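# Split a magnet block tower into two equal stacks

## Task

Divide the tall tower of magnet blocks on the bench into two tidy stacks of the same height. The neighbouring row of blocks must stay upright and remain more or less grouped. The result only counts if it holds up without the robot supporting anything, so open the grippers and pull the arms away at the end.

## Robot and tools

Robot: two six-joint arms with parallel grippers, named left_arm and right_arm. The names are labels only, not sides of a picture. In the shared scene frame the origin sits on the table top midway between the arms, +z is up, +x reaches out over the table, and left_arm is on the +y side. Root links: left_arm at (-0.021, +0.329, 0) m with quat_wxyz (+0.995, 0, 0, +0.100); right_arm at (+0.049, -0.307, 0) m with quat_wxyz (+0.997, 0, 0, -0.073).

execute_actions takes "actions", a list holding at most one item, plus an optional "pictures" boolean. An empty list sends nothing and reports the state, with images. A motion item is {"rows": [...], "steps": n}: n is 7 to 15 control steps of 1/30 s (15 if omitted). Each row covers one step; when rows run out, the final row keeps being applied. A wait item is {"steps": n} with no rows, n up to 300; it returns once that many steps have elapsed since the previous result, and time you spend replying is included. A refused call moves nothing.

Every row is one flat list of 14 numbers covering both arms, even if only one should move: left_arm waist, shoulder, elbow, wrist pitch, wrist yaw, wrist roll, opening, then the same seven for right_arm. The six joint values are absolute target angles in radians, in the same form as the Joint positions line, not offsets. Nominal ranges per arm: waist -2.618 to 3.054, shoulder 0.000 to 3.142, elbow 0.000 to 3.142, wrist pitch -1.571 to 1.571, wrist yaw -1.571 to 1.571, wrist roll -2.094 to 2.094. A target more than 0.036 rad beyond an end, and farther out than the joint's last reading, gets the call refused. True ends may sit up to 0.036 rad either way of the listed ones; a target past the true end is clipped there and the result may print "joint sent to its limit" (possibly about an earlier action). Absence of that line proves nothing about room to move. Opening is a unitless value from -1 (shut) to +1 (fully open, about 0.094 m between pads).

Motion limits: each step, the target passed to a joint stays within a fixed lead of its measured angle (waist 0.202 rad, shoulder 0.258, elbow 0.238, wrist pitch 0.573, wrist yaw and roll 0.522). If targets would move a gripper more than 70 mm from where it is, all of that arm's targets are pulled back toward the current angles. So distant goals take several calls. The arms keep heading to the last row sent while you think, until everything has nearly stopped or a step is HELD. The simulation keeps running while you reply. Each result is captured 7 steps before its action ends; those last steps run afterwards, before your next action begins.

Result lines: the state line lists each gripper's end_effector_position (metres) and end_effector_quat_wxyz in the scene frame; this point lies between the finger pads, about 1 cm short of the tips, and its reported value can drift from truth, more when stretched far. The fingers point along the gripper's +z and close along its y. Joint positions and Joint velocities give one block per arm: six joints (rad, rad/s) then pad gap (m, m/s). grip_measured is the measured opening on the command scale, each gripper possibly off by about 1 mm. To hold a block, command roughly 0.03 below grip_measured; a smaller gap holds more gently. Pad force tops out near 50 to 62 N. HELD flags steps where your row was not sent, fully or partly. "joint command not followed" means a clearance check altered or stopped some joint targets; the rest of the row still ran. Joint torques follow Joint positions order without the gripper; they include offsets, friction and noise, so read them cautiously. MOTOR HOT appears from 75 °C when loads are held; at 90 °C that arm halts for 10 s, and at 100 °C it goes limp and drops; these appear as OVER-TEMPERATURE FAULT.

Occasionally something may tug a held part or shove a loose block.

Cameras: cam_head_left, cam_head_right, cam_left_wrist, cam_right_wrist, all 504x504, with pinhole+radial calibration given as K, D and T_world_to_cam (scene frame to camera); real poses may differ a few degrees or millimetres. Images come only with an empty action list or "pictures": true. zoom_image takes "camera" (one of those names) and "region" [x0, y0, x1, y1] in that camera's pixels, top-left origin, at most 504 by 504, and returns a finer view of its last full image.

read_manual (optional "section", default "licences") returns licence text only. finished_scene takes "scene", the current scene number; it ends that scene irreversibly and reports whether the goal was met. Replying without any tool call ends everything.

Avoid: dropping blocks, knocking the row over, pushing anything off the table, pressing hard on blocks, arms hitting each other, and leaving a gripper holding or touching the stacks at the end. Smooth, economical motion is preferred.

Each tool is called after "Request:" as a command line: name --argument value for each argument, lists and objects as JSON in quotes; but a table of rows of numbers goes row by row, as --pt "numbers of a row", without its own name.

## Session

Request:
execute_actions --actions '[]'

Scene clock: 0.00 s of 4600.00 s.
left_arm: end_effector_position=(+0.2646, +0.3593, +0.1458) grip_measured=+1.000 end_effector_quat_wxyz=(+0.146, +0.906, -0.398, +0.010) | right_arm: end_effector_position=(+0.3419, -0.3952, +0.2884) grip_measured=+1.000 end_effector_quat_wxyz=(+0.635, +0.048, +0.744, +0.202)
Joint positions: left_arm=[ 0.053  1.775  1.569 -1.534  0.242 -2.041  0.094] | right_arm=[-0.683  0.908  0.658  0.021 -1.061  0.171  0.094]
Joint velocities: left_arm=[-0.012 -0.012 -0.007  0.022  0.007  0.022  0.   ] | right_arm=[-0.007 -0.007 -0.007 -0.022 -0.037 -0.007  0.   ]
Joint torques (N m, as the arm reports them, + toward a larger angle): no reading
camera_calibration (this result's frames):
cam_left_wrist: T_world_to_cam=[[0.546872, 0.788796, -0.280592, -0.378586], [0.562613, -0.0980518, 0.820885, -0.220902], [0.619999, -0.606784, -0.497409, 0.230638], [0, 0, 0, 1]] pos_world=[0.188325, 0.416915, 0.189828]
cam_right_wrist: T_world_to_cam=[[0.12338, -0.728116, -0.674259, -0.131961], [-0.684326, 0.429629, -0.589167, 0.620247], [0.718663, 0.534104, -0.445261, 0.194762], [0, 0, 0, 1]] pos_world=[0.300764, -0.466582, 0.363173]

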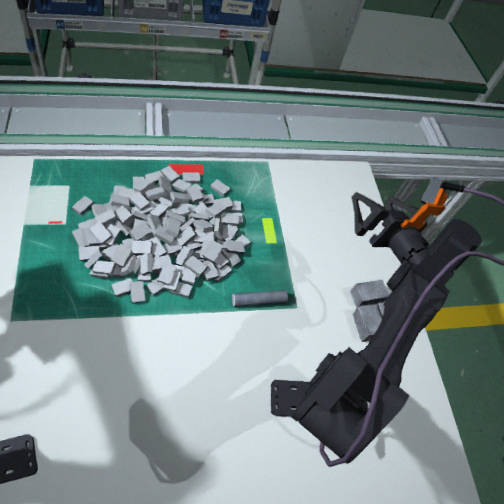

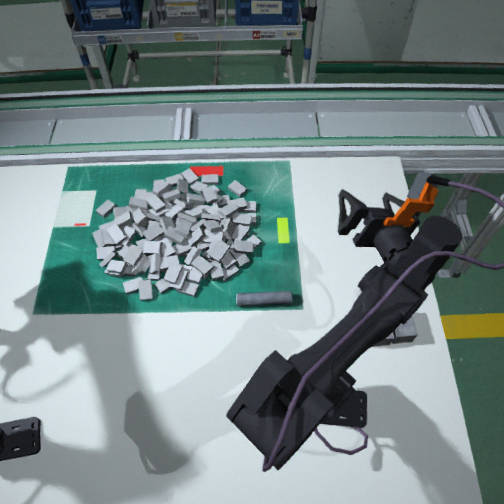

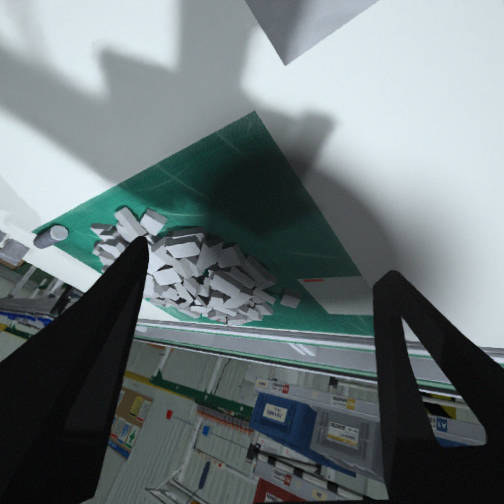

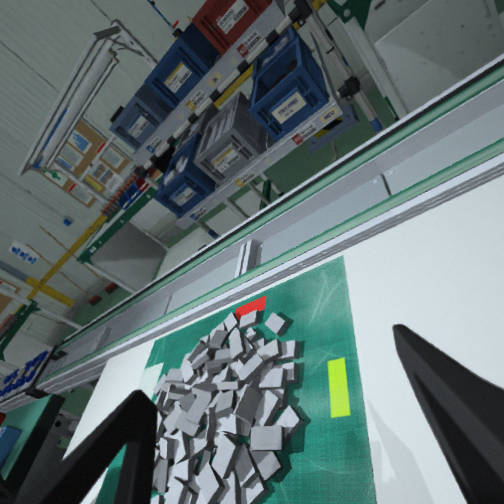

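Request:
zoom_image --camera "cam_head_left" --region '[320, 260, 440, 360]'

Request:
zoom_image --camera "cam_head_right" --region '[340, 280, 460, 370]'

Request:
zoom_image --camera "cam_left_wrist" --region '[220, 0, 420, 120]'

Request:
zoom_image --camera "cam_left_wrist" --region '[0, 200, 100, 300]'

Region (320, 260, 440, 360) of cam_head_left's 504x504 image, scaled by 4.200, with more detail than that image has.

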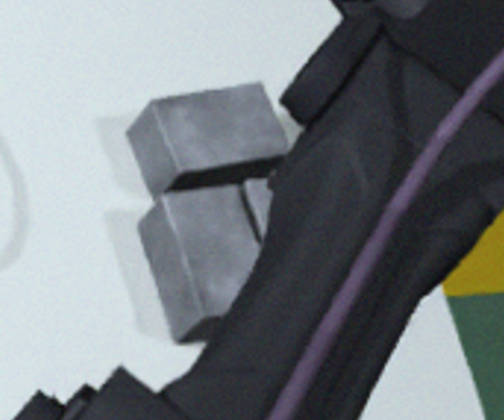

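Region (340, 280, 460, 370) of cam_head_right's 504x504 image, scaled by 4.200, with more detail than that image has; it fills the top 378 rows of this view, and the rest is white.

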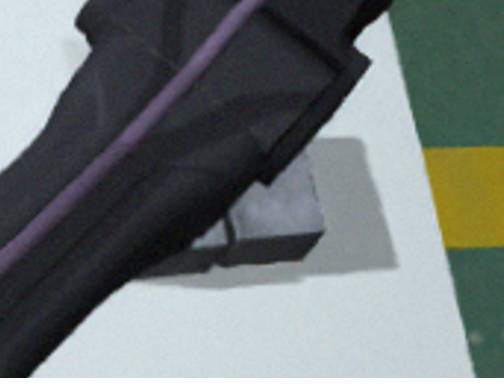

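Region (220, 0, 420, 120) of cam_left_wrist's 504x504 image, scaled by 2.520, with more detail than that image has; it fills the top 302 rows of this view, and the rest is white.

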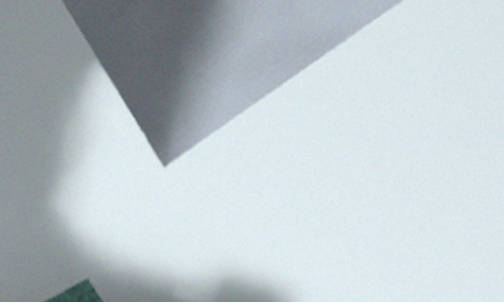

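Region (0, 200, 100, 300) of cam_left_wrist's 504x504 image, scaled by 5.040, with more detail than that image has.

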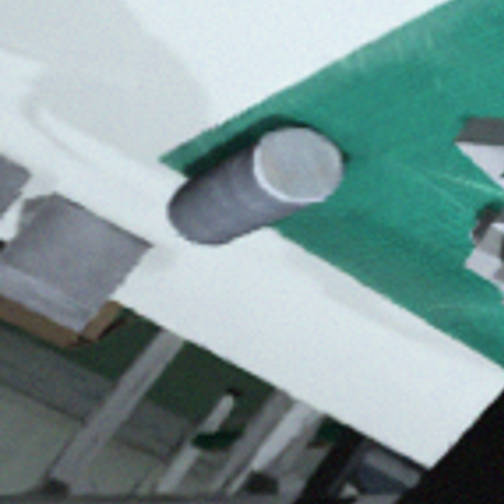

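Request:
execute_actions --actions '[{"rows": [[0.053,1.758,1.560,-1.524,0.230,-2.009,0.95,-0.683,0.908,0.658,0.021,-1.061,0.171,1],[0.053,1.750,1.553,-1.512,0.215,-1.971,0.9,-0.683,0.908,0.658,0.021,-1.061,0.171,1],[0.053,1.738,1.540,-1.499,0.198,-1.929,0.85,-0.683,0.908,0.658,0.021,-1.061,0.171,1],[0.053,1.723,1.524,-1.485,0.180,-1.882,0.8,-0.683,0.908,0.658,0.021,-1.061,0.171,1],[0.053,1.705,1.505,-1.470,0.161,-1.833,0.75,-0.683,0.908,0.658,0.021,-1.061,0.171,1],[0.053,1.683,1.483,-1.454,0.141,-1.781,0.7,-0.683,0.908,0.658,0.021,-1.061,0.171,1],[0.053,1.660,1.458,-1.438,0.121,-1.729,0.65,-0.683,0.908,0.658,0.021,-1.061,0.171,1],[0.053,1.635,1.432,-1.422,0.100,-1.677,0.6,-0.683,0.908,0.658,0.021,-1.061,0.171,1],[0.053,1.609,1.405,-1.406,0.080,-1.626,0.55,-0.683,0.908,0.658,0.021,-1.061,0.171,1],[0.053,1.583,1.377,-1.390,0.061,-1.576,0.5,-0.683,0.908,0.658,0.021,-1.061,0.171,1],[0.053,1.556,1.349,-1.376,0.043,-1.530,0.45,-0.683,0.908,0.658,0.021,-1.061,0.171,1],[0.053,1.530,1.322,-1.363,0.026,-1.487,0.4,-0.683,0.908,0.658,0.021,-1.061,0.171,1]], "steps": 12}]'

Request:
execute_actions --actions '[{"rows": [[0.053,1.505,1.296,-1.351,0.012,-1.450,0.35,-0.683,0.908,0.658,0.021,-1.061,0.171,1],[0.053,1.482,1.272,-1.341,-0.001,-1.417,0.3,-0.683,0.908,0.658,0.021,-1.061,0.171,1],[0.053,1.461,1.250,-1.334,-0.011,-1.392,0.25,-0.683,0.908,0.658,0.021,-1.061,0.171,1],[0.053,1.442,1.230,-1.328,-0.018,-1.374,0.2,-0.683,0.908,0.658,0.021,-1.061,0.171,1],[0.053,1.427,1.214,-1.326,-0.021,-1.366,0.2,-0.683,0.908,0.658,0.021,-1.061,0.171,1],[0.053,1.415,1.202,-1.326,-0.021,-1.366,0.2,-0.683,0.908,0.658,0.021,-1.061,0.171,1],[0.053,1.408,1.194,-1.329,-0.017,-1.378,0.2,-0.683,0.908,0.658,0.021,-1.061,0.171,1],[0.053,1.4055,1.192,-1.336,-0.008,-1.40,0.2,-0.683,0.908,0.658,0.021,-1.061,0.171,1]], "steps": 8}]'

Request:
execute_actions --actions '[{"steps": 14}]' --pictures true

Request:
zoom_image --camera "cam_left_wrist" --region '[160, 20, 420, 280]'

Scene clock: 3.27 s of 4600.00 s.
left_arm: end_effector_position=(+0.2647, +0.3638, +0.1428) grip_measured=+0.774 end_effector_quat_wxyz=(+0.128, +0.889, -0.439, +0.017) | right_arm: end_effector_position=(+0.3419, -0.3952, +0.2884) grip_measured=+1.000 end_effector_quat_wxyz=(+0.635, +0.048, +0.744, +0.202)
Joint positions: left_arm=[ 0.053  1.757  1.542 -1.5    0.217 -1.957  0.083] | right_arm=[-0.683  0.908  0.658  0.021 -1.061  0.171  0.094]
Joint velocities: left_arm=[-0.012 -0.359 -0.457  0.33  -0.33   0.828 -0.044] | right_arm=[ 0.012 -0.007 -0.007 -0.022  0.022 -0.051  0.   ]
Joint torques (N m, as the arm reports them, + toward a larger angle): left_arm=[ 0.07 -9.19  5.58 -0.19  0.05 -0.01] | right_arm=[-0.04 -1.94  7.86  1.23 -0.15  0.04]
Steps of this call (steps 1 to 90: nothing new was sent; then 0.10 s passed at rest; steps 91 to 95: the first 5 steps of this action). Readings (joint positions):
91: left_arm=[0.053 1.775 1.569 -1.533 0.242 -2.036] | right_arm=[-0.683 0.908 0.658 0.021 -1.061 0.171]
92: left_arm=[0.053 1.775 1.569 -1.531 0.240 -2.025] | right_arm=[-0.683 0.908 0.658 0.021 -1.061 0.171]
94: left_arm=[0.053 1.767 1.556 -1.512 0.227 -1.985] | right_arm=[-0.683 0.908 0.658 0.021 -1.061 0.171]
95: the state above

Scene clock: 3.53 s of 4600.00 s.
left_arm: end_effector_position=(+0.2332, +0.3780, +0.1408) grip_measured=+0.374 end_effector_quat_wxyz=(+0.049, +0.808, -0.586, +0.020) | right_arm: end_effector_position=(+0.3419, -0.3952, +0.2884) grip_measured=+1.000 end_effector_quat_wxyz=(+0.635, +0.048, +0.744, +0.202)
Joint positions: left_arm=[ 0.053  1.567  1.349 -1.402  0.094 -1.631  0.065] | right_arm=[-0.683  0.908  0.658  0.021 -1.061  0.171  0.094]
Joint velocities: left_arm=[-0.002 -0.813 -0.75   0.3   -0.491  1.165 -0.043] | right_arm=[ 0.012  0.007 -0.007 -0.022  0.022  0.007  0.   ]
Joint torques (N m, as the arm reports them, + toward a larger angle): left_arm=[ 0.06 -6.36  6.08  0.3  -0.07  0.01] | right_arm=[-0.02 -1.93  7.88  1.23 -0.14  0.03]
Steps of this call (steps 1 to 7: the last 7 steps of your previous action; step 8: the first step of this action). Readings (joint positions):
8: the state above

Scene clock: 4.00 s of 4600.00 s.
left_arm: end_effector_position=(+0.2049, +0.3857, +0.1361) grip_measured=+0.203 end_effector_quat_wxyz=(-0.003, -0.740, +0.673, -0.005) | right_arm: end_effector_position=(+0.3419, -0.3952, +0.2884) grip_measured=+1.000 end_effector_quat_wxyz=(+0.635, +0.048, +0.744, +0.202)
Joint positions: left_arm=[ 0.053  1.423  1.202 -1.349  0.012 -1.413  0.056] | right_arm=[-0.683  0.908  0.658  0.021 -1.061  0.171  0.094]
Joint velocities: left_arm=[-0.002  0.007 -0.007  0.037  0.037  0.066 -0.   ] | right_arm=[ 0.002 -0.002 -0.007 -0.007 -0.007 -0.022  0.   ]
Joint torques (N m, as the arm reports them, + toward a larger angle): left_arm=[ 0.02 -5.46  5.94  0.5  -0.19  0.06] | right_arm=[-0.07 -1.91  7.87  1.23 -0.15  0.02]
Kept back: nothing.
Steps of this call (steps 1 to 7: the last 7 steps of your previous action; steps 8 to 14: the robot went on to your last target). Readings (joint positions):
1: left_arm=[0.053 1.540 1.324 -1.392 0.078 -1.591] | right_arm=[-0.683 0.908 0.658 0.021 -1.061 0.171]
2: left_arm=[0.053 1.514 1.299 -1.383 0.064 -1.552] | right_arm=[-0.683 0.908 0.658 0.021 -1.061 0.171]
4: left_arm=[0.053 1.471 1.256 -1.368 0.039 -1.489] | right_arm=[-0.683 0.908 0.658 0.021 -1.061 0.171]
8: left_arm=[0.053 1.425 1.207 -1.359 0.018 -1.433] | right_arm=[-0.683 0.908 0.658 0.021 -1.061 0.171]
14: the state above
camera_calibration (this result's frames):
cam_left_wrist: T_world_to_cam=[[0.947131, 0.320848, 0.0000710379, -0.309226], [0.183028, -0.540475, 0.821211, 0.0716708], [0.263522, -0.777781, -0.570624, 0.427862], [0, 0, 0, 1]] pos_world=[0.167008, 0.470734, 0.185314]
cam_right_wrist: T_world_to_cam=[[0.12338, -0.728116, -0.674259, -0.131961], [-0.684326, 0.429629, -0.589167, 0.620247], [0.718663, 0.534104, -0.445261, 0.194762], [0, 0, 0, 1]] pos_world=[0.300764, -0.466582, 0.363173]

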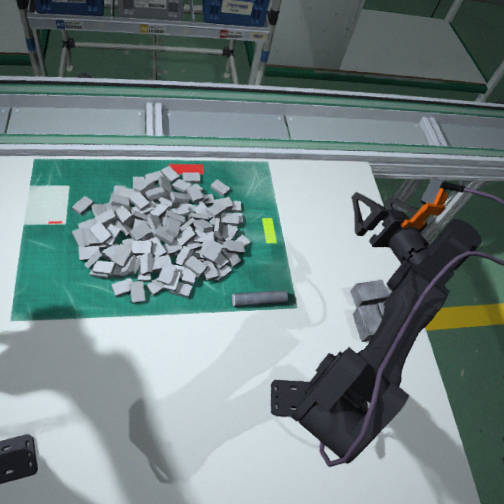

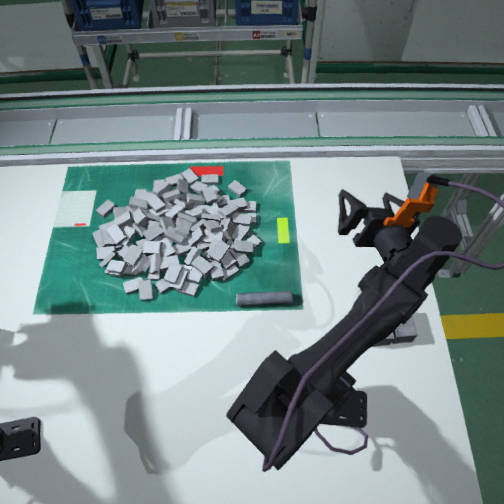

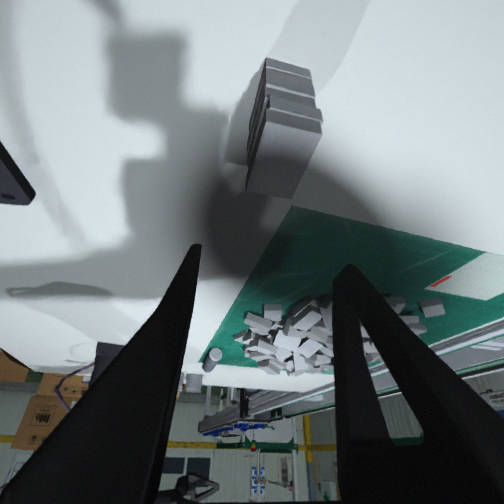

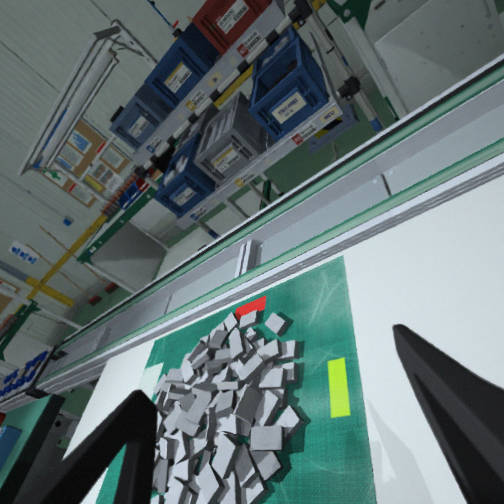

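Region (160, 20, 420, 280) of cam_left_wrist's 504x504 image, scaled by 1.938, with more detail than that image has.

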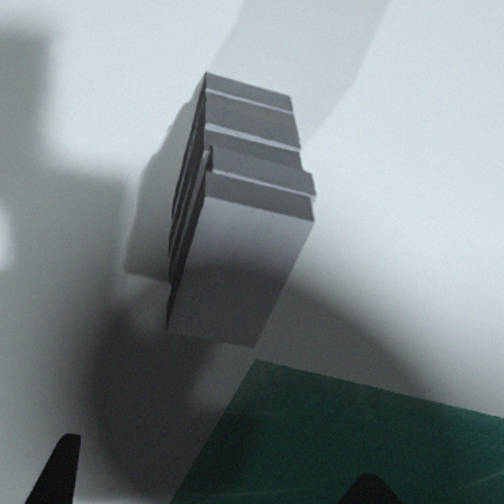

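Request:
zoom_image --camera "cam_left_wrist" --region '[236, 46, 336, 146]'

Request:
zoom_image --camera "cam_left_wrist" --region '[236, 110, 336, 210]'

Region (236, 46, 336, 146) of cam_left_wrist's 504x504 image, scaled by 5.040, with more detail than that image has.

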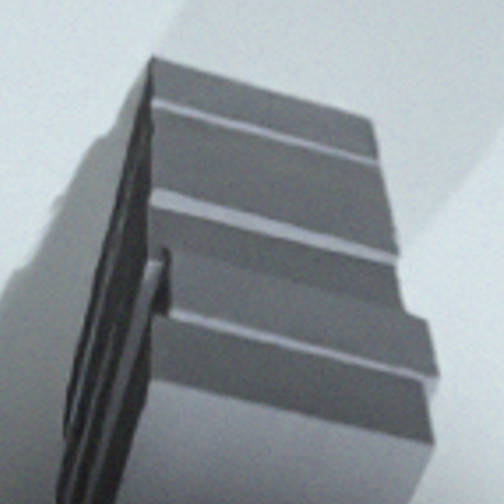

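Region (236, 110, 336, 210) of cam_left_wrist's 504x504 image, scaled by 5.040, with more detail than that image has.

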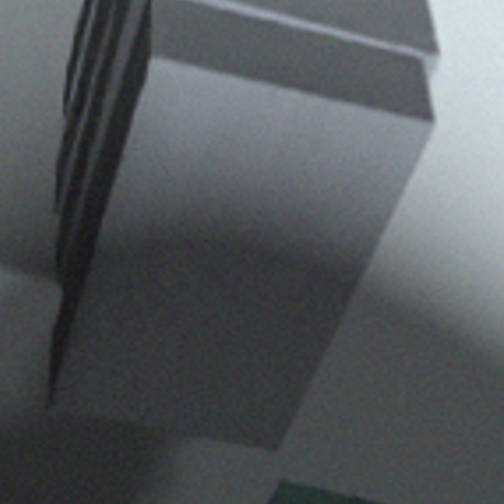

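Request:
execute_actions --actions '[{"rows": [[0.046,1.418,1.192,-1.321,-0.008,-1.41,0.2,-0.683,0.908,0.658,0.021,-1.061,0.171,1],[0.045,1.426,1.187,-1.303,-0.008,-1.42,0.2,-0.683,0.908,0.658,0.021,-1.061,0.171,1],[0.044,1.430,1.179,-1.283,-0.008,-1.42,0.2,-0.683,0.908,0.658,0.021,-1.061,0.171,1],[0.043,1.433,1.168,-1.260,-0.008,-1.42,0.2,-0.683,0.908,0.658,0.021,-1.061,0.171,1],[0.042,1.436,1.155,-1.236,-0.008,-1.42,0.2,-0.683,0.908,0.658,0.021,-1.061,0.171,1],[0.041,1.440,1.140,-1.211,-0.008,-1.42,0.2,-0.683,0.908,0.658,0.021,-1.061,0.171,1],[0.040,1.444,1.124,-1.185,-0.008,-1.42,0.2,-0.683,0.908,0.658,0.021,-1.061,0.171,1],[0.038,1.449,1.106,-1.158,-0.008,-1.42,0.2,-0.683,0.908,0.658,0.021,-1.061,0.171,1],[0.037,1.453,1.087,-1.132,-0.008,-1.42,0.2,-0.683,0.908,0.658,0.021,-1.061,0.171,1],[0.036,1.458,1.067,-1.105,-0.008,-1.42,0.2,-0.683,0.908,0.658,0.021,-1.061,0.171,1],[0.035,1.464,1.047,-1.080,-0.008,-1.42,0.2,-0.683,0.908,0.658,0.021,-1.061,0.171,1],[0.035,1.469,1.027,-1.056,-0.008,-1.42,0.2,-0.683,0.908,0.658,0.021,-1.061,0.171,1],[0.035,1.474,1.007,-1.034,-0.008,-1.42,0.2,-0.683,0.908,0.658,0.021,-1.061,0.171,1],[0.035,1.478,0.988,-1.013,-0.008,-1.42,0.2,-0.683,0.908,0.658,0.021,-1.061,0.171,1],[0.035,1.483,0.970,-0.995,-0.008,-1.42,0.2,-0.683,0.908,0.658,0.021,-1.061,0.171,1]], "steps": 15}]'

Request:
execute_actions --actions '[{"rows": [[0.035,1.487,0.954,-0.980,-0.008,-1.42,0.2,-0.683,0.908,0.658,0.021,-1.061,0.171,1],[0.035,1.491,0.939,-0.966,-0.008,-1.42,0.2,-0.683,0.908,0.658,0.021,-1.061,0.171,1],[0.035,1.494,0.926,-0.957,-0.008,-1.42,0.2,-0.683,0.908,0.658,0.021,-1.061,0.171,1],[0.035,1.497,0.915,-0.951,-0.008,-1.42,0.2,-0.683,0.908,0.658,0.021,-1.061,0.171,1],[0.035,1.499,0.907,-0.950,-0.008,-1.42,0.12,-0.683,0.908,0.658,0.021,-1.061,0.171,1],[0.035,1.5005,0.902,-0.953,-0.008,-1.42,0.02,-0.683,0.908,0.658,0.021,-1.061,0.171,1],[0.035,1.501,0.900,-0.958,-0.008,-1.42,-0.08,-0.683,0.908,0.658,0.021,-1.061,0.171,1],[0.035,1.501,0.900,-0.964,-0.008,-1.42,-0.17,-0.683,0.908,0.658,0.021,-1.061,0.171,1],[0.035,1.501,0.900,-0.969,-0.008,-1.42,-0.25,-0.683,0.908,0.658,0.021,-1.061,0.171,1],[0.035,1.501,0.900,-0.973,-0.008,-1.42,-0.30,-0.683,0.908,0.658,0.021,-1.061,0.171,1],[0.035,1.501,0.900,-0.973,-0.008,-1.42,-0.335,-0.683,0.908,0.658,0.021,-1.061,0.171,1],[0.035,1.501,0.900,-0.973,-0.008,-1.42,-0.36,-0.683,0.908,0.658,0.021,-1.061,0.171,1],[0.035,1.501,0.900,-0.973,-0.008,-1.42,-0.38,-0.683,0.908,0.658,0.021,-1.061,0.171,1],[0.035,1.501,0.900,-0.973,-0.008,-1.42,-0.40,-0.683,0.908,0.658,0.021,-1.061,0.171,1],[0.035,1.501,0.900,-0.973,-0.008,-1.42,-0.418,-0.683,0.908,0.658,0.021,-1.061,0.171,1]], "steps": 15}]' --pictures true

Request:
execute_actions --actions '[{"rows": [[0.035,1.501,0.900,-0.973,-0.008,-1.42,-0.435,-0.683,0.908,0.658,0.021,-1.061,0.171,1],[0.035,1.501,0.900,-0.973,-0.008,-1.42,-0.45,-0.683,0.908,0.658,0.021,-1.061,0.171,1],[0.035,1.501,0.900,-0.973,-0.008,-1.42,-0.465,-0.683,0.908,0.658,0.021,-1.061,0.171,1],[0.035,1.493,0.910,-0.979,-0.008,-1.42,-0.477,-0.683,0.908,0.658,0.021,-1.061,0.171,1],[0.035,1.485,0.920,-0.985,-0.008,-1.42,-0.485,-0.683,0.908,0.658,0.021,-1.061,0.171,1],[0.035,1.477,0.930,-0.991,-0.008,-1.42,-0.485,-0.683,0.908,0.658,0.021,-1.061,0.171,1],[0.035,1.470,0.939,-0.997,-0.008,-1.42,-0.485,-0.683,0.908,0.658,0.021,-1.061,0.171,1],[0.035,1.468,0.943,-1.002,-0.008,-1.42,-0.485,-0.683,0.908,0.658,0.021,-1.061,0.171,1],[0.035,1.466,0.947,-1.011,-0.008,-1.42,-0.485,-0.683,0.908,0.658,0.021,-1.061,0.171,1],[0.035,1.464,0.953,-1.026,-0.008,-1.42,-0.485,-0.683,0.908,0.658,0.021,-1.061,0.171,1],[0.035,1.462,0.961,-1.046,-0.008,-1.42,-0.485,-0.683,0.908,0.658,0.021,-1.061,0.171,1],[0.035,1.459,0.970,-1.065,-0.008,-1.42,-0.485,-0.683,0.908,0.658,0.021,-1.061,0.171,1],[0.032,1.456,0.980,-1.085,-0.008,-1.443,-0.485,-0.683,0.908,0.658,0.021,-1.061,0.171,1],[0.022,1.453,0.989,-1.101,-0.008,-1.470,-0.485,-0.683,0.908,0.658,0.021,-1.061,0.171,1],[0.007,1.451,0.998,-1.114,-0.008,-1.500,-0.485,-0.683,0.908,0.658,0.021,-1.061,0.171,1]], "steps": 15}]' --pictures true

Request:
execute_actions --actions '[{"rows": [[-0.012,1.448,1.006,-1.122,-0.008,-1.532,-0.485,-0.683,0.908,0.658,0.021,-1.061,0.171,1],[-0.035,1.446,1.012,-1.123,-0.008,-1.566,-0.485,-0.683,0.908,0.658,0.021,-1.061,0.171,1],[-0.061,1.445,1.016,-1.119,-0.008,-1.601,-0.485,-0.683,0.908,0.658,0.021,-1.061,0.171,1],[-0.090,1.4445,1.018,-1.112,-0.008,-1.635,-0.485,-0.683,0.908,0.658,0.021,-1.061,0.171,1],[-0.120,1.4445,1.018,-1.109,-0.008,-1.669,-0.485,-0.683,0.908,0.658,0.021,-1.061,0.171,1],[-0.151,1.4445,1.018,-1.109,-0.008,-1.701,-0.485,-0.683,0.908,0.658,0.021,-1.061,0.171,1],[-0.182,1.4445,1.018,-1.109,-0.008,-1.731,-0.485,-0.683,0.908,0.658,0.021,-1.061,0.171,1],[-0.212,1.4445,1.018,-1.109,-0.008,-1.758,-0.485,-0.683,0.908,0.658,0.021,-1.061,0.171,1],[-0.241,1.447,1.014,-1.106,-0.008,-1.781,-0.485,-0.683,0.908,0.658,0.021,-1.061,0.171,1],[-0.267,1.450,1.010,-1.103,-0.008,-1.800,-0.485,-0.683,0.908,0.658,0.021,-1.061,0.171,1],[-0.290,1.452,1.006,-1.100,-0.008,-1.813,-0.485,-0.683,0.908,0.658,0.021,-1.061,0.171,1],[-0.309,1.455,1.002,-1.097,-0.008,-1.819,-0.485,-0.683,0.908,0.658,0.021,-1.061,0.171,1],[-0.324,1.457,0.998,-1.095,-0.008,-1.819,-0.485,-0.683,0.908,0.658,0.021,-1.061,0.171,1],[-0.334,1.460,0.994,-1.092,-0.008,-1.812,-0.485,-0.683,0.908,0.658,0.021,-1.061,0.171,1],[-0.337,1.462,0.990,-1.090,-0.008,-1.795,-0.485,-0.683,0.908,0.658,0.021,-1.061,0.171,1]], "steps": 15}]' --pictures true

Request:
execute_actions --actions '[{"steps": 11}]' --pictures true

Scene clock: 14.87 s of 4600.00 s.
left_arm: end_effector_position=(+0.2159, +0.3890, +0.1217) grip_measured=+0.203 end_effector_quat_wxyz=(+0.015, -0.739, +0.673, -0.015) | right_arm: end_effector_position=(+0.3419, -0.3952, +0.2884) grip_measured=+1.000 end_effector_quat_wxyz=(+0.635, +0.048, +0.744, +0.202)
Joint positions: left_arm=[ 0.052  1.427  1.147 -1.248  0.009 -1.412  0.056] | right_arm=[-0.683  0.908  0.658  0.021 -1.061  0.171  0.094]
Joint velocities: left_arm=[-0.027  0.105 -0.457  0.593 -0.022  0.037  0.   ] | right_arm=[ 0.012 -0.007 -0.032 -0.051 -0.022  0.022  0.   ]
Joint torques (N m, as the arm reports them, + toward a larger angle): left_arm=[-0.96 -3.07  5.65  0.57 -0.15 -0.09] | right_arm=[-0.02 -1.98  7.86  1.24 -0.15  0.03]
Steps of this call (steps 1 to 30: the robot went on to your last target; steps 31 to 90: nothing new was sent; then 7.60 s passed at rest; steps 91 to 98: the first 8 steps of this action). Readings (joint positions):
91: left_arm=[0.053 1.423 1.202 -1.343 0.010 -1.406] | right_arm=[-0.683 0.908 0.658 0.021 -1.061 0.171]
92: left_arm=[0.053 1.423 1.202 -1.339 0.010 -1.408] | right_arm=[-0.683 0.908 0.658 0.021 -1.061 0.171]
94: left_arm=[0.053 1.423 1.196 -1.319 0.009 -1.410] | right_arm=[-0.683 0.908 0.658 0.021 -1.061 0.171]
98: the state above

Scene clock: 15.37 s of 4600.00 s.
left_arm: end_effector_position=(+0.2078, +0.3852, +0.0475) grip_measured=-0.126 end_effector_quat_wxyz=(-0.005, -0.738, +0.675, -0.002) | right_arm: end_effector_position=(+0.3419, -0.3952, +0.2884) grip_measured=+1.000 end_effector_quat_wxyz=(+0.635, +0.048, +0.744, +0.202)
Joint positions: left_arm=[ 0.045  1.498  0.91  -0.99   0.009 -1.414  0.041] | right_arm=[-0.683  0.908  0.658  0.021 -1.061  0.171  0.094]
Joint velocities: left_arm=[-0.017  0.012 -0.085  0.022  0.066  0.081 -0.084] | right_arm=[-0.007 -0.002 -0.002 -0.022 -0.037  0.051  0.   ]
Joint torques (N m, as the arm reports them, + toward a larger angle): left_arm=[-0.73 -4.48  6.11  0.59 -0.19 -0.06] | right_arm=[-0.04 -1.97  7.84  1.24 -0.14  0.03]
Steps of this call (steps 1 to 7: the last 7 steps of your previous action; steps 8 to 15: the first 8 steps of this action). Readings (joint positions):
8: left_arm=[0.045 1.476 0.991 -1.069 0.009 -1.414] | right_arm=[-0.683 0.908 0.658 0.021 -1.061 0.171]
9: left_arm=[0.045 1.481 0.973 -1.050 0.009 -1.414] | right_arm=[-0.683 0.908 0.658 0.021 -1.061 0.171]
11: left_arm=[0.045 1.489 0.943 -1.019 0.009 -1.414] | right_arm=[-0.683 0.908 0.658 0.021 -1.061 0.171]
15: the state above
camera_calibration (this result's frames):
cam_left_wrist: T_world_to_cam=[[0.949291, 0.314331, -0.00653246, -0.30949], [0.185463, -0.543085, 0.81894, 0.144154], [0.253871, -0.778623, -0.573843, 0.378603], [0, 0, 0, 1]] pos_world=[0.170944, 0.470359, 0.0971832]
cam_right_wrist: T_world_to_cam=[[0.12338, -0.728116, -0.674259, -0.131961], [-0.684326, 0.429629, -0.589167, 0.620247], [0.718663, 0.534104, -0.445261, 0.194762], [0, 0, 0, 1]] pos_world=[0.300764, -0.466582, 0.363173]

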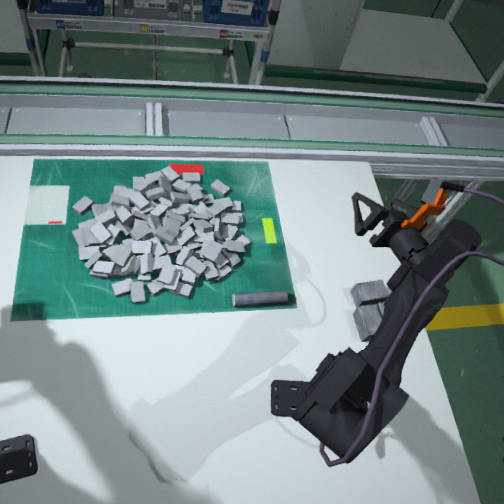

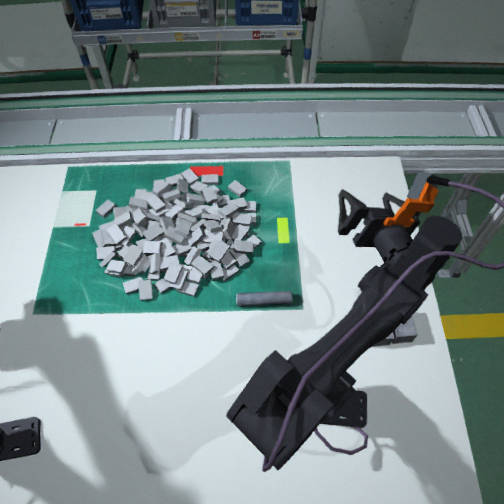

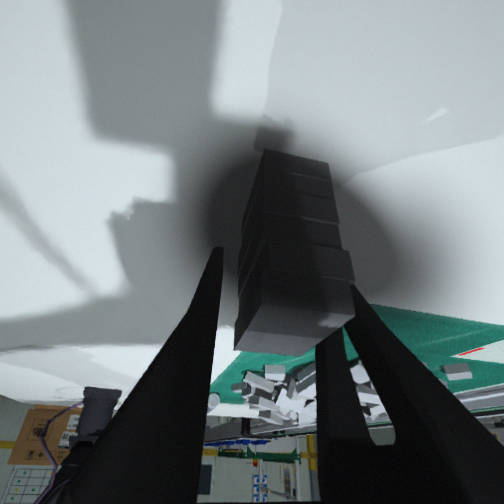

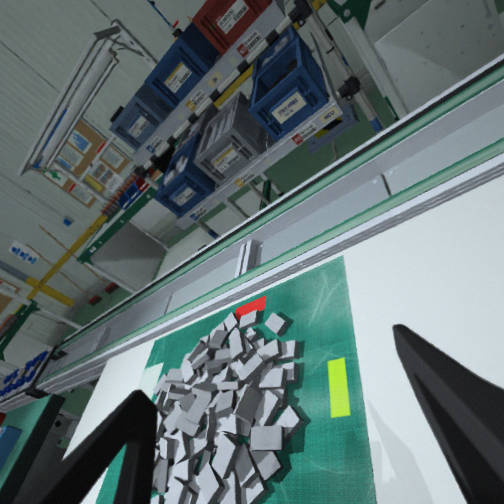

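Scene clock: 15.87 s of 4600.00 s.
left_arm: end_effector_position=(+0.2109, +0.3859, +0.0469) grip_measured=-0.438 end_effector_quat_wxyz=(+0.000, -0.738, +0.675, -0.005) | right_arm: end_effector_position=(+0.3419, -0.3952, +0.2884) grip_measured=+1.000 end_effector_quat_wxyz=(+0.635, +0.048, +0.744, +0.202)
Joint positions: left_arm=[ 0.045  1.498  0.907 -0.974  0.009 -1.414  0.026] | right_arm=[-0.683  0.908  0.658  0.021 -1.061  0.171  0.094]
Joint velocities: left_arm=[ 0.012  0.007 -0.007 -0.022 -0.022 -0.007  0.   ] | right_arm=[-0.007 -0.007  0.002 -0.051  0.037 -0.051  0.   ]
Joint torques (N m, as the arm reports them, + toward a larger angle): left_arm=[-0.76 -6.85  9.74  0.16 -0.17 -0.04] | right_arm=[-0.06 -1.96  7.83  1.24 -0.16  0.04]
Steps of this call (steps 1 to 7: the last 7 steps of your previous action; steps 8 to 15: the first 8 steps of this action). Readings (joint positions):
8: left_arm=[0.045 1.498 0.907 -0.974 0.009 -1.414] | right_arm=[-0.683 0.908 0.658 0.021 -1.061 0.171]
9: left_arm=[0.045 1.498 0.907 -0.974 0.009 -1.414] | right_arm=[-0.683 0.908 0.658 0.021 -1.061 0.171]
11: left_arm=[0.045 1.498 0.907 -0.974 0.009 -1.414] | right_arm=[-0.683 0.908 0.658 0.021 -1.061 0.171]
15: the state above
camera_calibration (this result's frames):
cam_left_wrist: T_world_to_cam=[[0.949292, 0.314332, 0.00640113, -0.313187], [0.175154, -0.54566, 0.819498, 0.147661], [0.261087, -0.776821, -0.573047, 0.375809], [0, 0, 0, 1]] pos_world=[0.173323, 0.470953, 0.0963531]
cam_right_wrist: T_world_to_cam=[[0.12338, -0.728116, -0.674259, -0.131961], [-0.684326, 0.429629, -0.589167, 0.620247], [0.718663, 0.534104, -0.445261, 0.194762], [0, 0, 0, 1]] pos_world=[0.300764, -0.466582, 0.363173]

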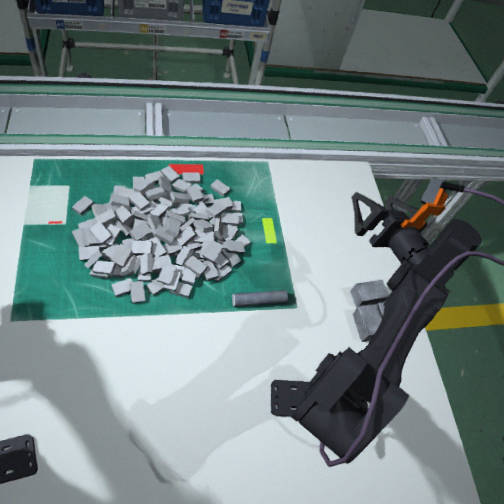

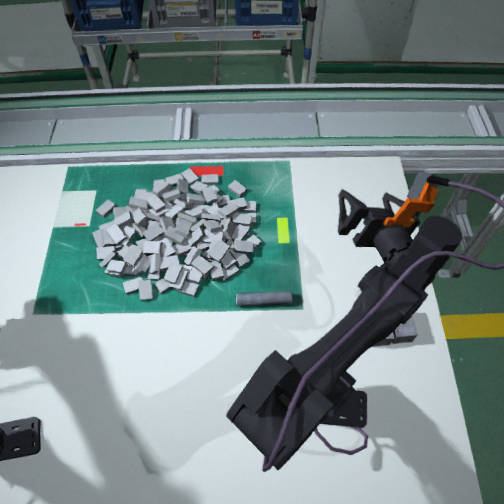

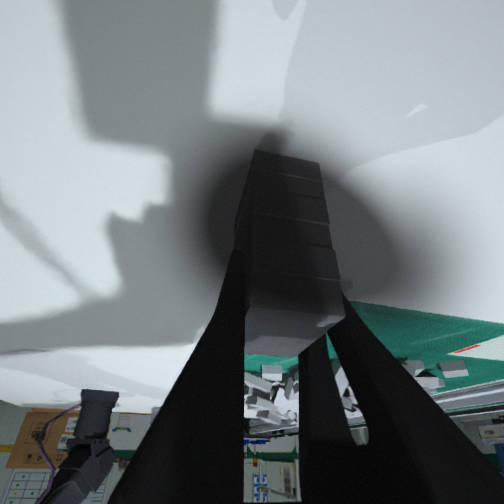

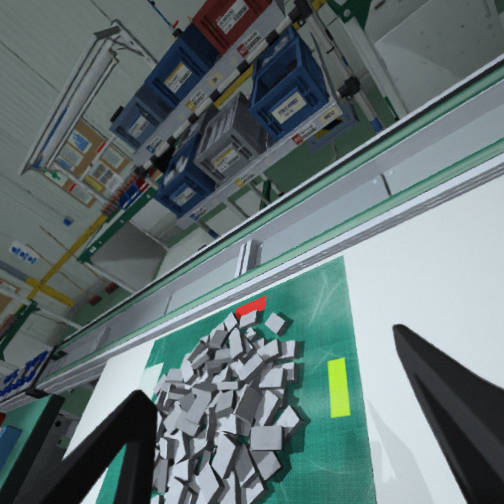

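Scene clock: 16.37 s of 4600.00 s.
left_arm: end_effector_position=(+0.2201, +0.3409, +0.0725) grip_measured=-0.438 end_effector_quat_wxyz=(+0.005, -0.745, +0.667, -0.005) | right_arm: end_effector_position=(+0.3419, -0.3952, +0.2884) grip_measured=+1.000 end_effector_quat_wxyz=(+0.635, +0.048, +0.744, +0.202)
Joint positions: left_arm=[-0.153  1.47   0.988 -1.075 -0.001 -1.634  0.026] | right_arm=[-0.683  0.908  0.658  0.021 -1.061  0.171  0.094]
Joint velocities: left_arm=[-0.901 -0.017 -0.002  0.051  0.022 -0.842 -0.002] | right_arm=[ 0.002 -0.002  0.002  0.037 -0.051 -0.007  0.   ]
Joint torques (N m, as the arm reports them, + toward a larger angle): left_arm=[-0.31 -6.35  9.44  0.12 -0.05 -0.07] | right_arm=[ 0.01 -1.91  7.84  1.22 -0.15  0.01]
Steps of this call (steps 1 to 7: the last 7 steps of your previous action; steps 8 to 15: the first 8 steps of this action). Readings (joint positions):
8: left_arm=[0.027 1.486 0.954 -1.052 0.004 -1.455] | right_arm=[-0.683 0.908 0.658 0.021 -1.061 0.171]
9: left_arm=[0.012 1.482 0.964 -1.062 0.002 -1.475] | right_arm=[-0.683 0.908 0.658 0.021 -1.061 0.171]
11: left_arm=[-0.032 1.474 0.978 -1.074 -0.000 -1.523] | right_arm=[-0.683 0.908 0.658 0.021 -1.061 0.171]
15: the state above
camera_calibration (this result's frames):
cam_left_wrist: T_world_to_cam=[[0.94202, 0.335252, 0.0142771, -0.314085], [0.18268, -0.548072, 0.816238, 0.0999059], [0.28147, -0.766305, -0.577539, 0.345344], [0, 0, 0, 1]] pos_world=[0.180419, 0.424692, 0.122387]
cam_right_wrist: T_world_to_cam=[[0.12338, -0.728116, -0.674259, -0.131961], [-0.684326, 0.429629, -0.589167, 0.620247], [0.718663, 0.534104, -0.445261, 0.194762], [0, 0, 0, 1]] pos_world=[0.300764, -0.466582, 0.363173]

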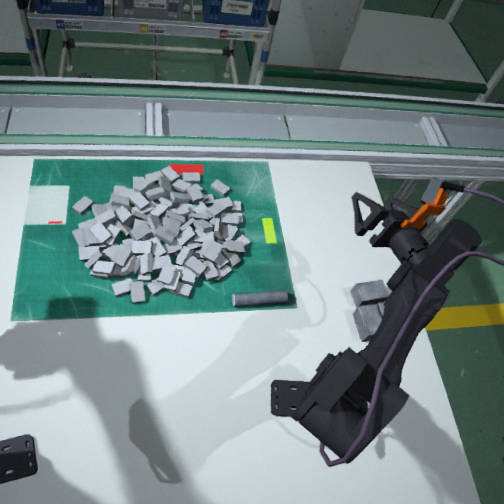

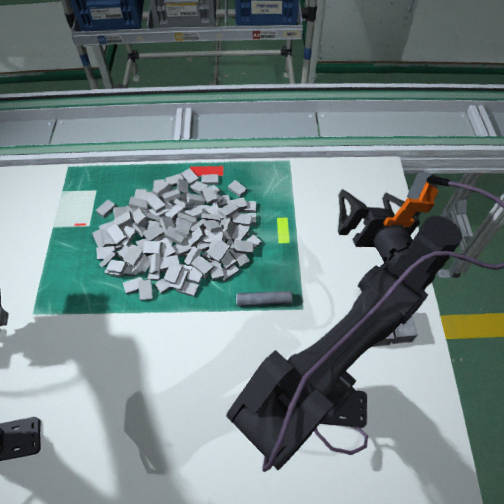

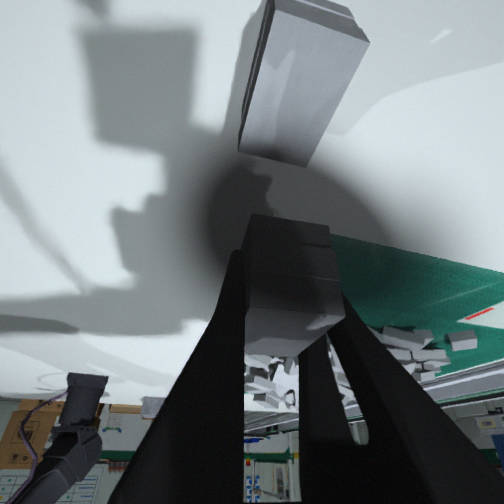

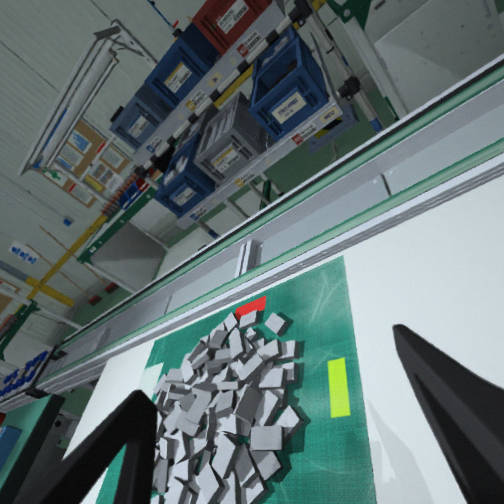

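Scene clock: 16.73 s of 4600.00 s.
left_arm: end_effector_position=(+0.2180, +0.2966, +0.0725) grip_measured=-0.438 end_effector_quat_wxyz=(+0.001, -0.734, +0.680, -0.007) | right_arm: end_effector_position=(+0.3419, -0.3952, +0.2884) grip_measured=+1.000 end_effector_quat_wxyz=(+0.635, +0.048, +0.744, +0.202)
Joint positions: left_arm=[-0.333  1.47   0.988 -1.076  0.005 -1.78   0.026] | right_arm=[-0.683  0.908  0.658  0.021 -1.061  0.171  0.094]
Joint velocities: left_arm=[ 0.027  0.007  0.007  0.007 -0.007 -0.051 -0.001] | right_arm=[-0.007 -0.007 -0.002 -0.022 -0.007  0.022  0.   ]
Joint torques (N m, as the arm reports them, + toward a larger angle): left_arm=[-0.41 -5.11  6.9   0.31 -0.13 -0.05] | right_arm=[ 0.   -1.97  7.86  1.21 -0.15  0.03]
Kept back: nothing.
Steps of this call (steps 1 to 7: the last 7 steps of your previous action; steps 8 to 11: the robot went on to your last target). Readings (joint positions):
1: left_arm=[-0.185 1.470 0.988 -1.076 0.000 -1.662] | right_arm=[-0.683 0.908 0.658 0.021 -1.061 0.171]
2: left_arm=[-0.215 1.470 0.988 -1.076 0.000 -1.688] | right_arm=[-0.683 0.908 0.658 0.021 -1.061 0.171]
4: left_arm=[-0.269 1.470 0.988 -1.076 0.002 -1.732] | right_arm=[-0.683 0.908 0.658 0.021 -1.061 0.171]
8: left_arm=[-0.329 1.470 0.988 -1.076 0.005 -1.771] | right_arm=[-0.683 0.908 0.658 0.021 -1.061 0.171]
11: the state above
camera_calibration (this result's frames):
cam_left_wrist: T_world_to_cam=[[0.95291, 0.30309, 0.010007, -0.289805], [0.165529, -0.547504, 0.820268, 0.0793004], [0.254094, -0.779985, -0.571892, 0.321619], [0, 0, 0, 1]] pos_world=[0.18131, 0.382112, 0.121784]
cam_right_wrist: T_world_to_cam=[[0.12338, -0.728116, -0.674259, -0.131961], [-0.684326, 0.429629, -0.589167, 0.620247], [0.718663, 0.534104, -0.445261, 0.194762], [0, 0, 0, 1]] pos_world=[0.300764, -0.466582, 0.363173]

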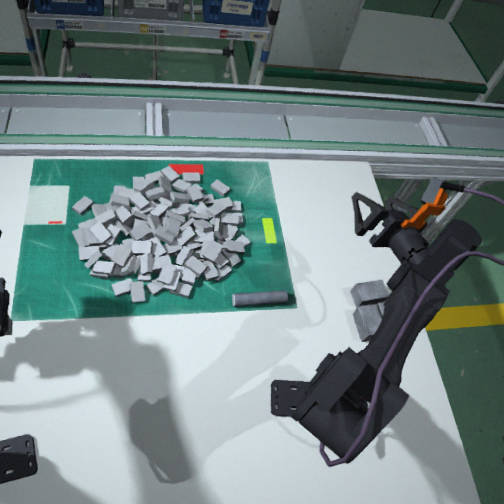

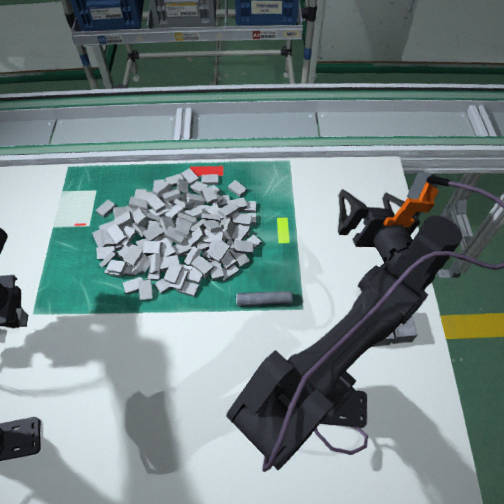

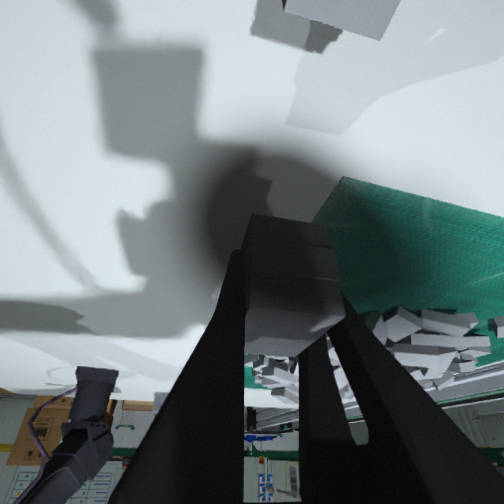

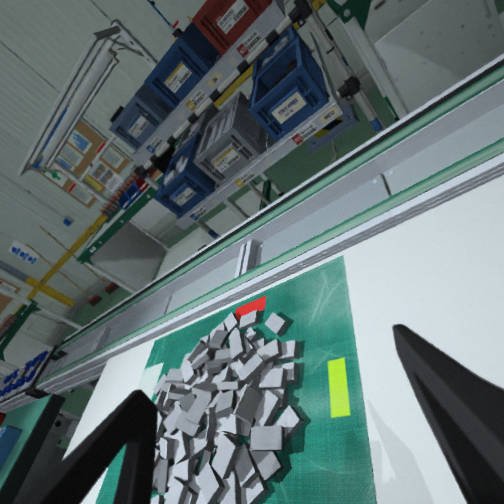

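Request:
execute_actions --actions '[]'

Scene clock: 17.67 s of 4600.00 s.
left_arm: end_effector_position=(+0.2180, +0.2966, +0.0725) grip_measured=-0.438 end_effector_quat_wxyz=(+0.001, -0.737, +0.676, -0.007) | right_arm: end_effector_position=(+0.3419, -0.3952, +0.2884) grip_measured=+1.000 end_effector_quat_wxyz=(+0.635, +0.048, +0.744, +0.202)
Joint positions: left_arm=[-0.333  1.47   0.988 -1.076  0.005 -1.789  0.026] | right_arm=[-0.683  0.908  0.658  0.021 -1.061  0.171  0.094]
Joint velocities: left_arm=[-0.002 -0.002  0.002  0.007 -0.051 -0.022 -0.   ] | right_arm=[ 0.002 -0.012 -0.007  0.007  0.051 -0.007  0.   ]
Joint torques (N m, as the arm reports them, + toward a larger angle): left_arm=[-0.37 -5.19  6.8   0.3  -0.17 -0.07] | right_arm=[-0.04 -1.95  7.88  1.23 -0.15  0.03]
Kept back: nothing.
Steps of this call (steps 1 to 28: the robot went on to your last target). Readings (joint positions):
1: left_arm=[-0.333 1.470 0.988 -1.076 0.005 -1.782] | right_arm=[-0.683 0.908 0.658 0.021 -1.061 0.171]
2: left_arm=[-0.333 1.470 0.988 -1.076 0.005 -1.783] | right_arm=[-0.683 0.908 0.658 0.021 -1.061 0.171]
4: left_arm=[-0.333 1.470 0.988 -1.076 0.005 -1.785] | right_arm=[-0.683 0.908 0.658 0.021 -1.061 0.171]
8: left_arm=[-0.333 1.470 0.988 -1.076 0.005 -1.787] | right_arm=[-0.683 0.908 0.658 0.021 -1.061 0.171]
28: the state above
camera_calibration (this result's frames):
cam_left_wrist: T_world_to_cam=[[0.950096, 0.311801, 0.00991202, -0.291769], [0.170587, -0.545876, 0.820316, 0.0777114], [0.261186, -0.777688, -0.571824, 0.319387], [0, 0, 0, 1]] pos_world=[0.180532, 0.381778, 0.121777]
cam_right_wrist: T_world_to_cam=[[0.12338, -0.728116, -0.674259, -0.131961], [-0.684326, 0.429629, -0.589167, 0.620247], [0.718663, 0.534104, -0.445261, 0.194762], [0, 0, 0, 1]] pos_world=[0.300764, -0.466582, 0.363173]

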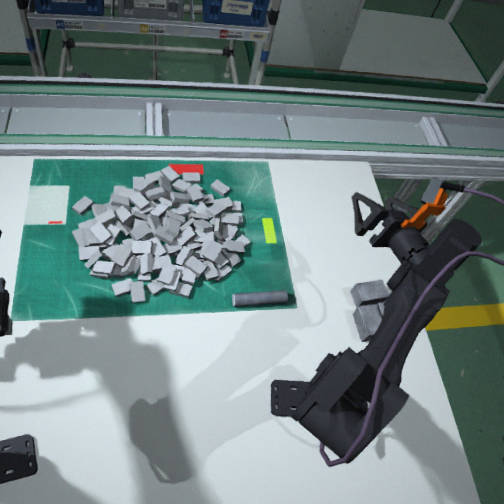

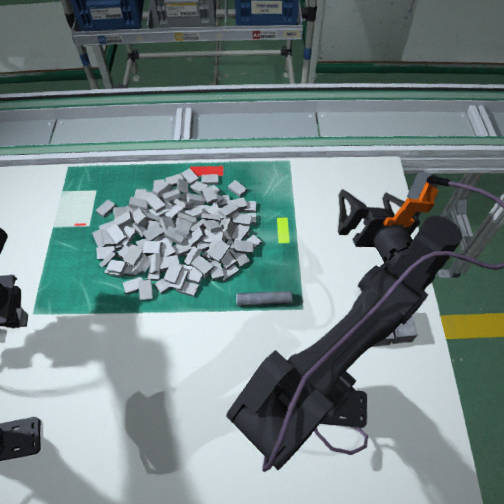

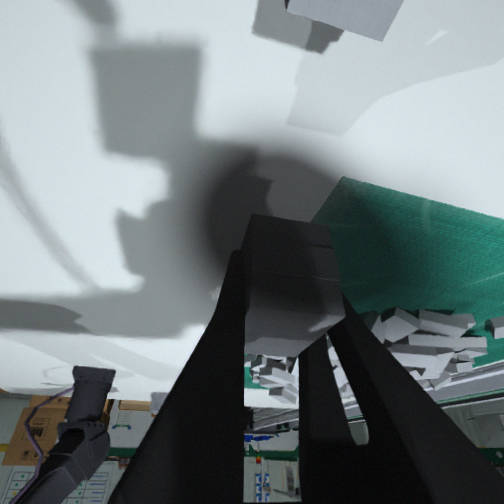

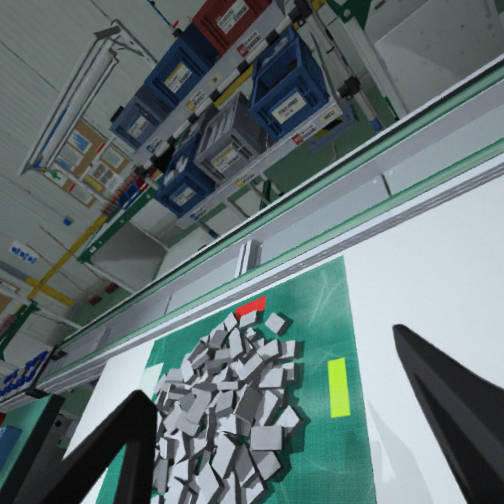

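Request:
zoom_image --camera "cam_head_left" --region '[320, 250, 440, 370]'

Request:
zoom_image --camera "cam_left_wrist" --region '[180, 160, 420, 400]'

Region (320, 250, 440, 370) of cam_head_left's 504x504 image, scaled by 4.200, with more detail than that image has.

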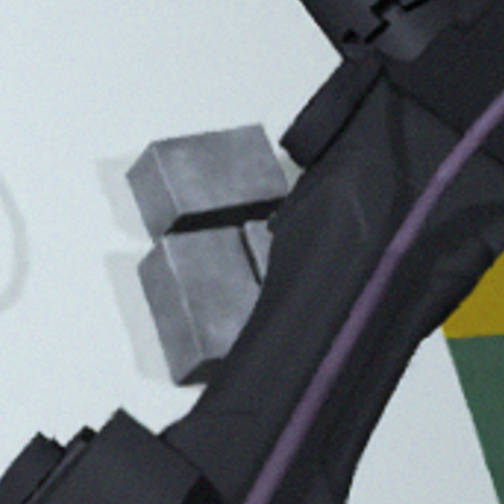

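Region (180, 160, 420, 400) of cam_left_wrist's 504x504 image, scaled by 2.100, with more detail than that image has.

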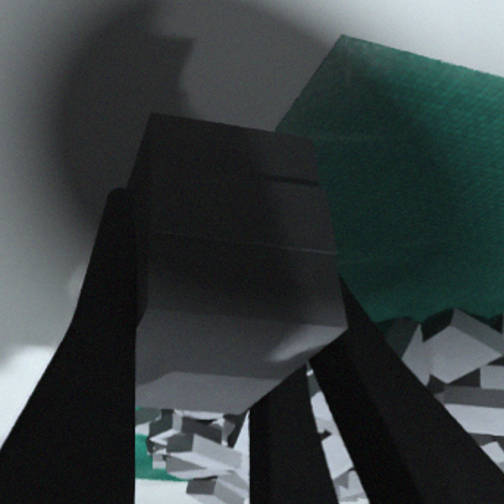

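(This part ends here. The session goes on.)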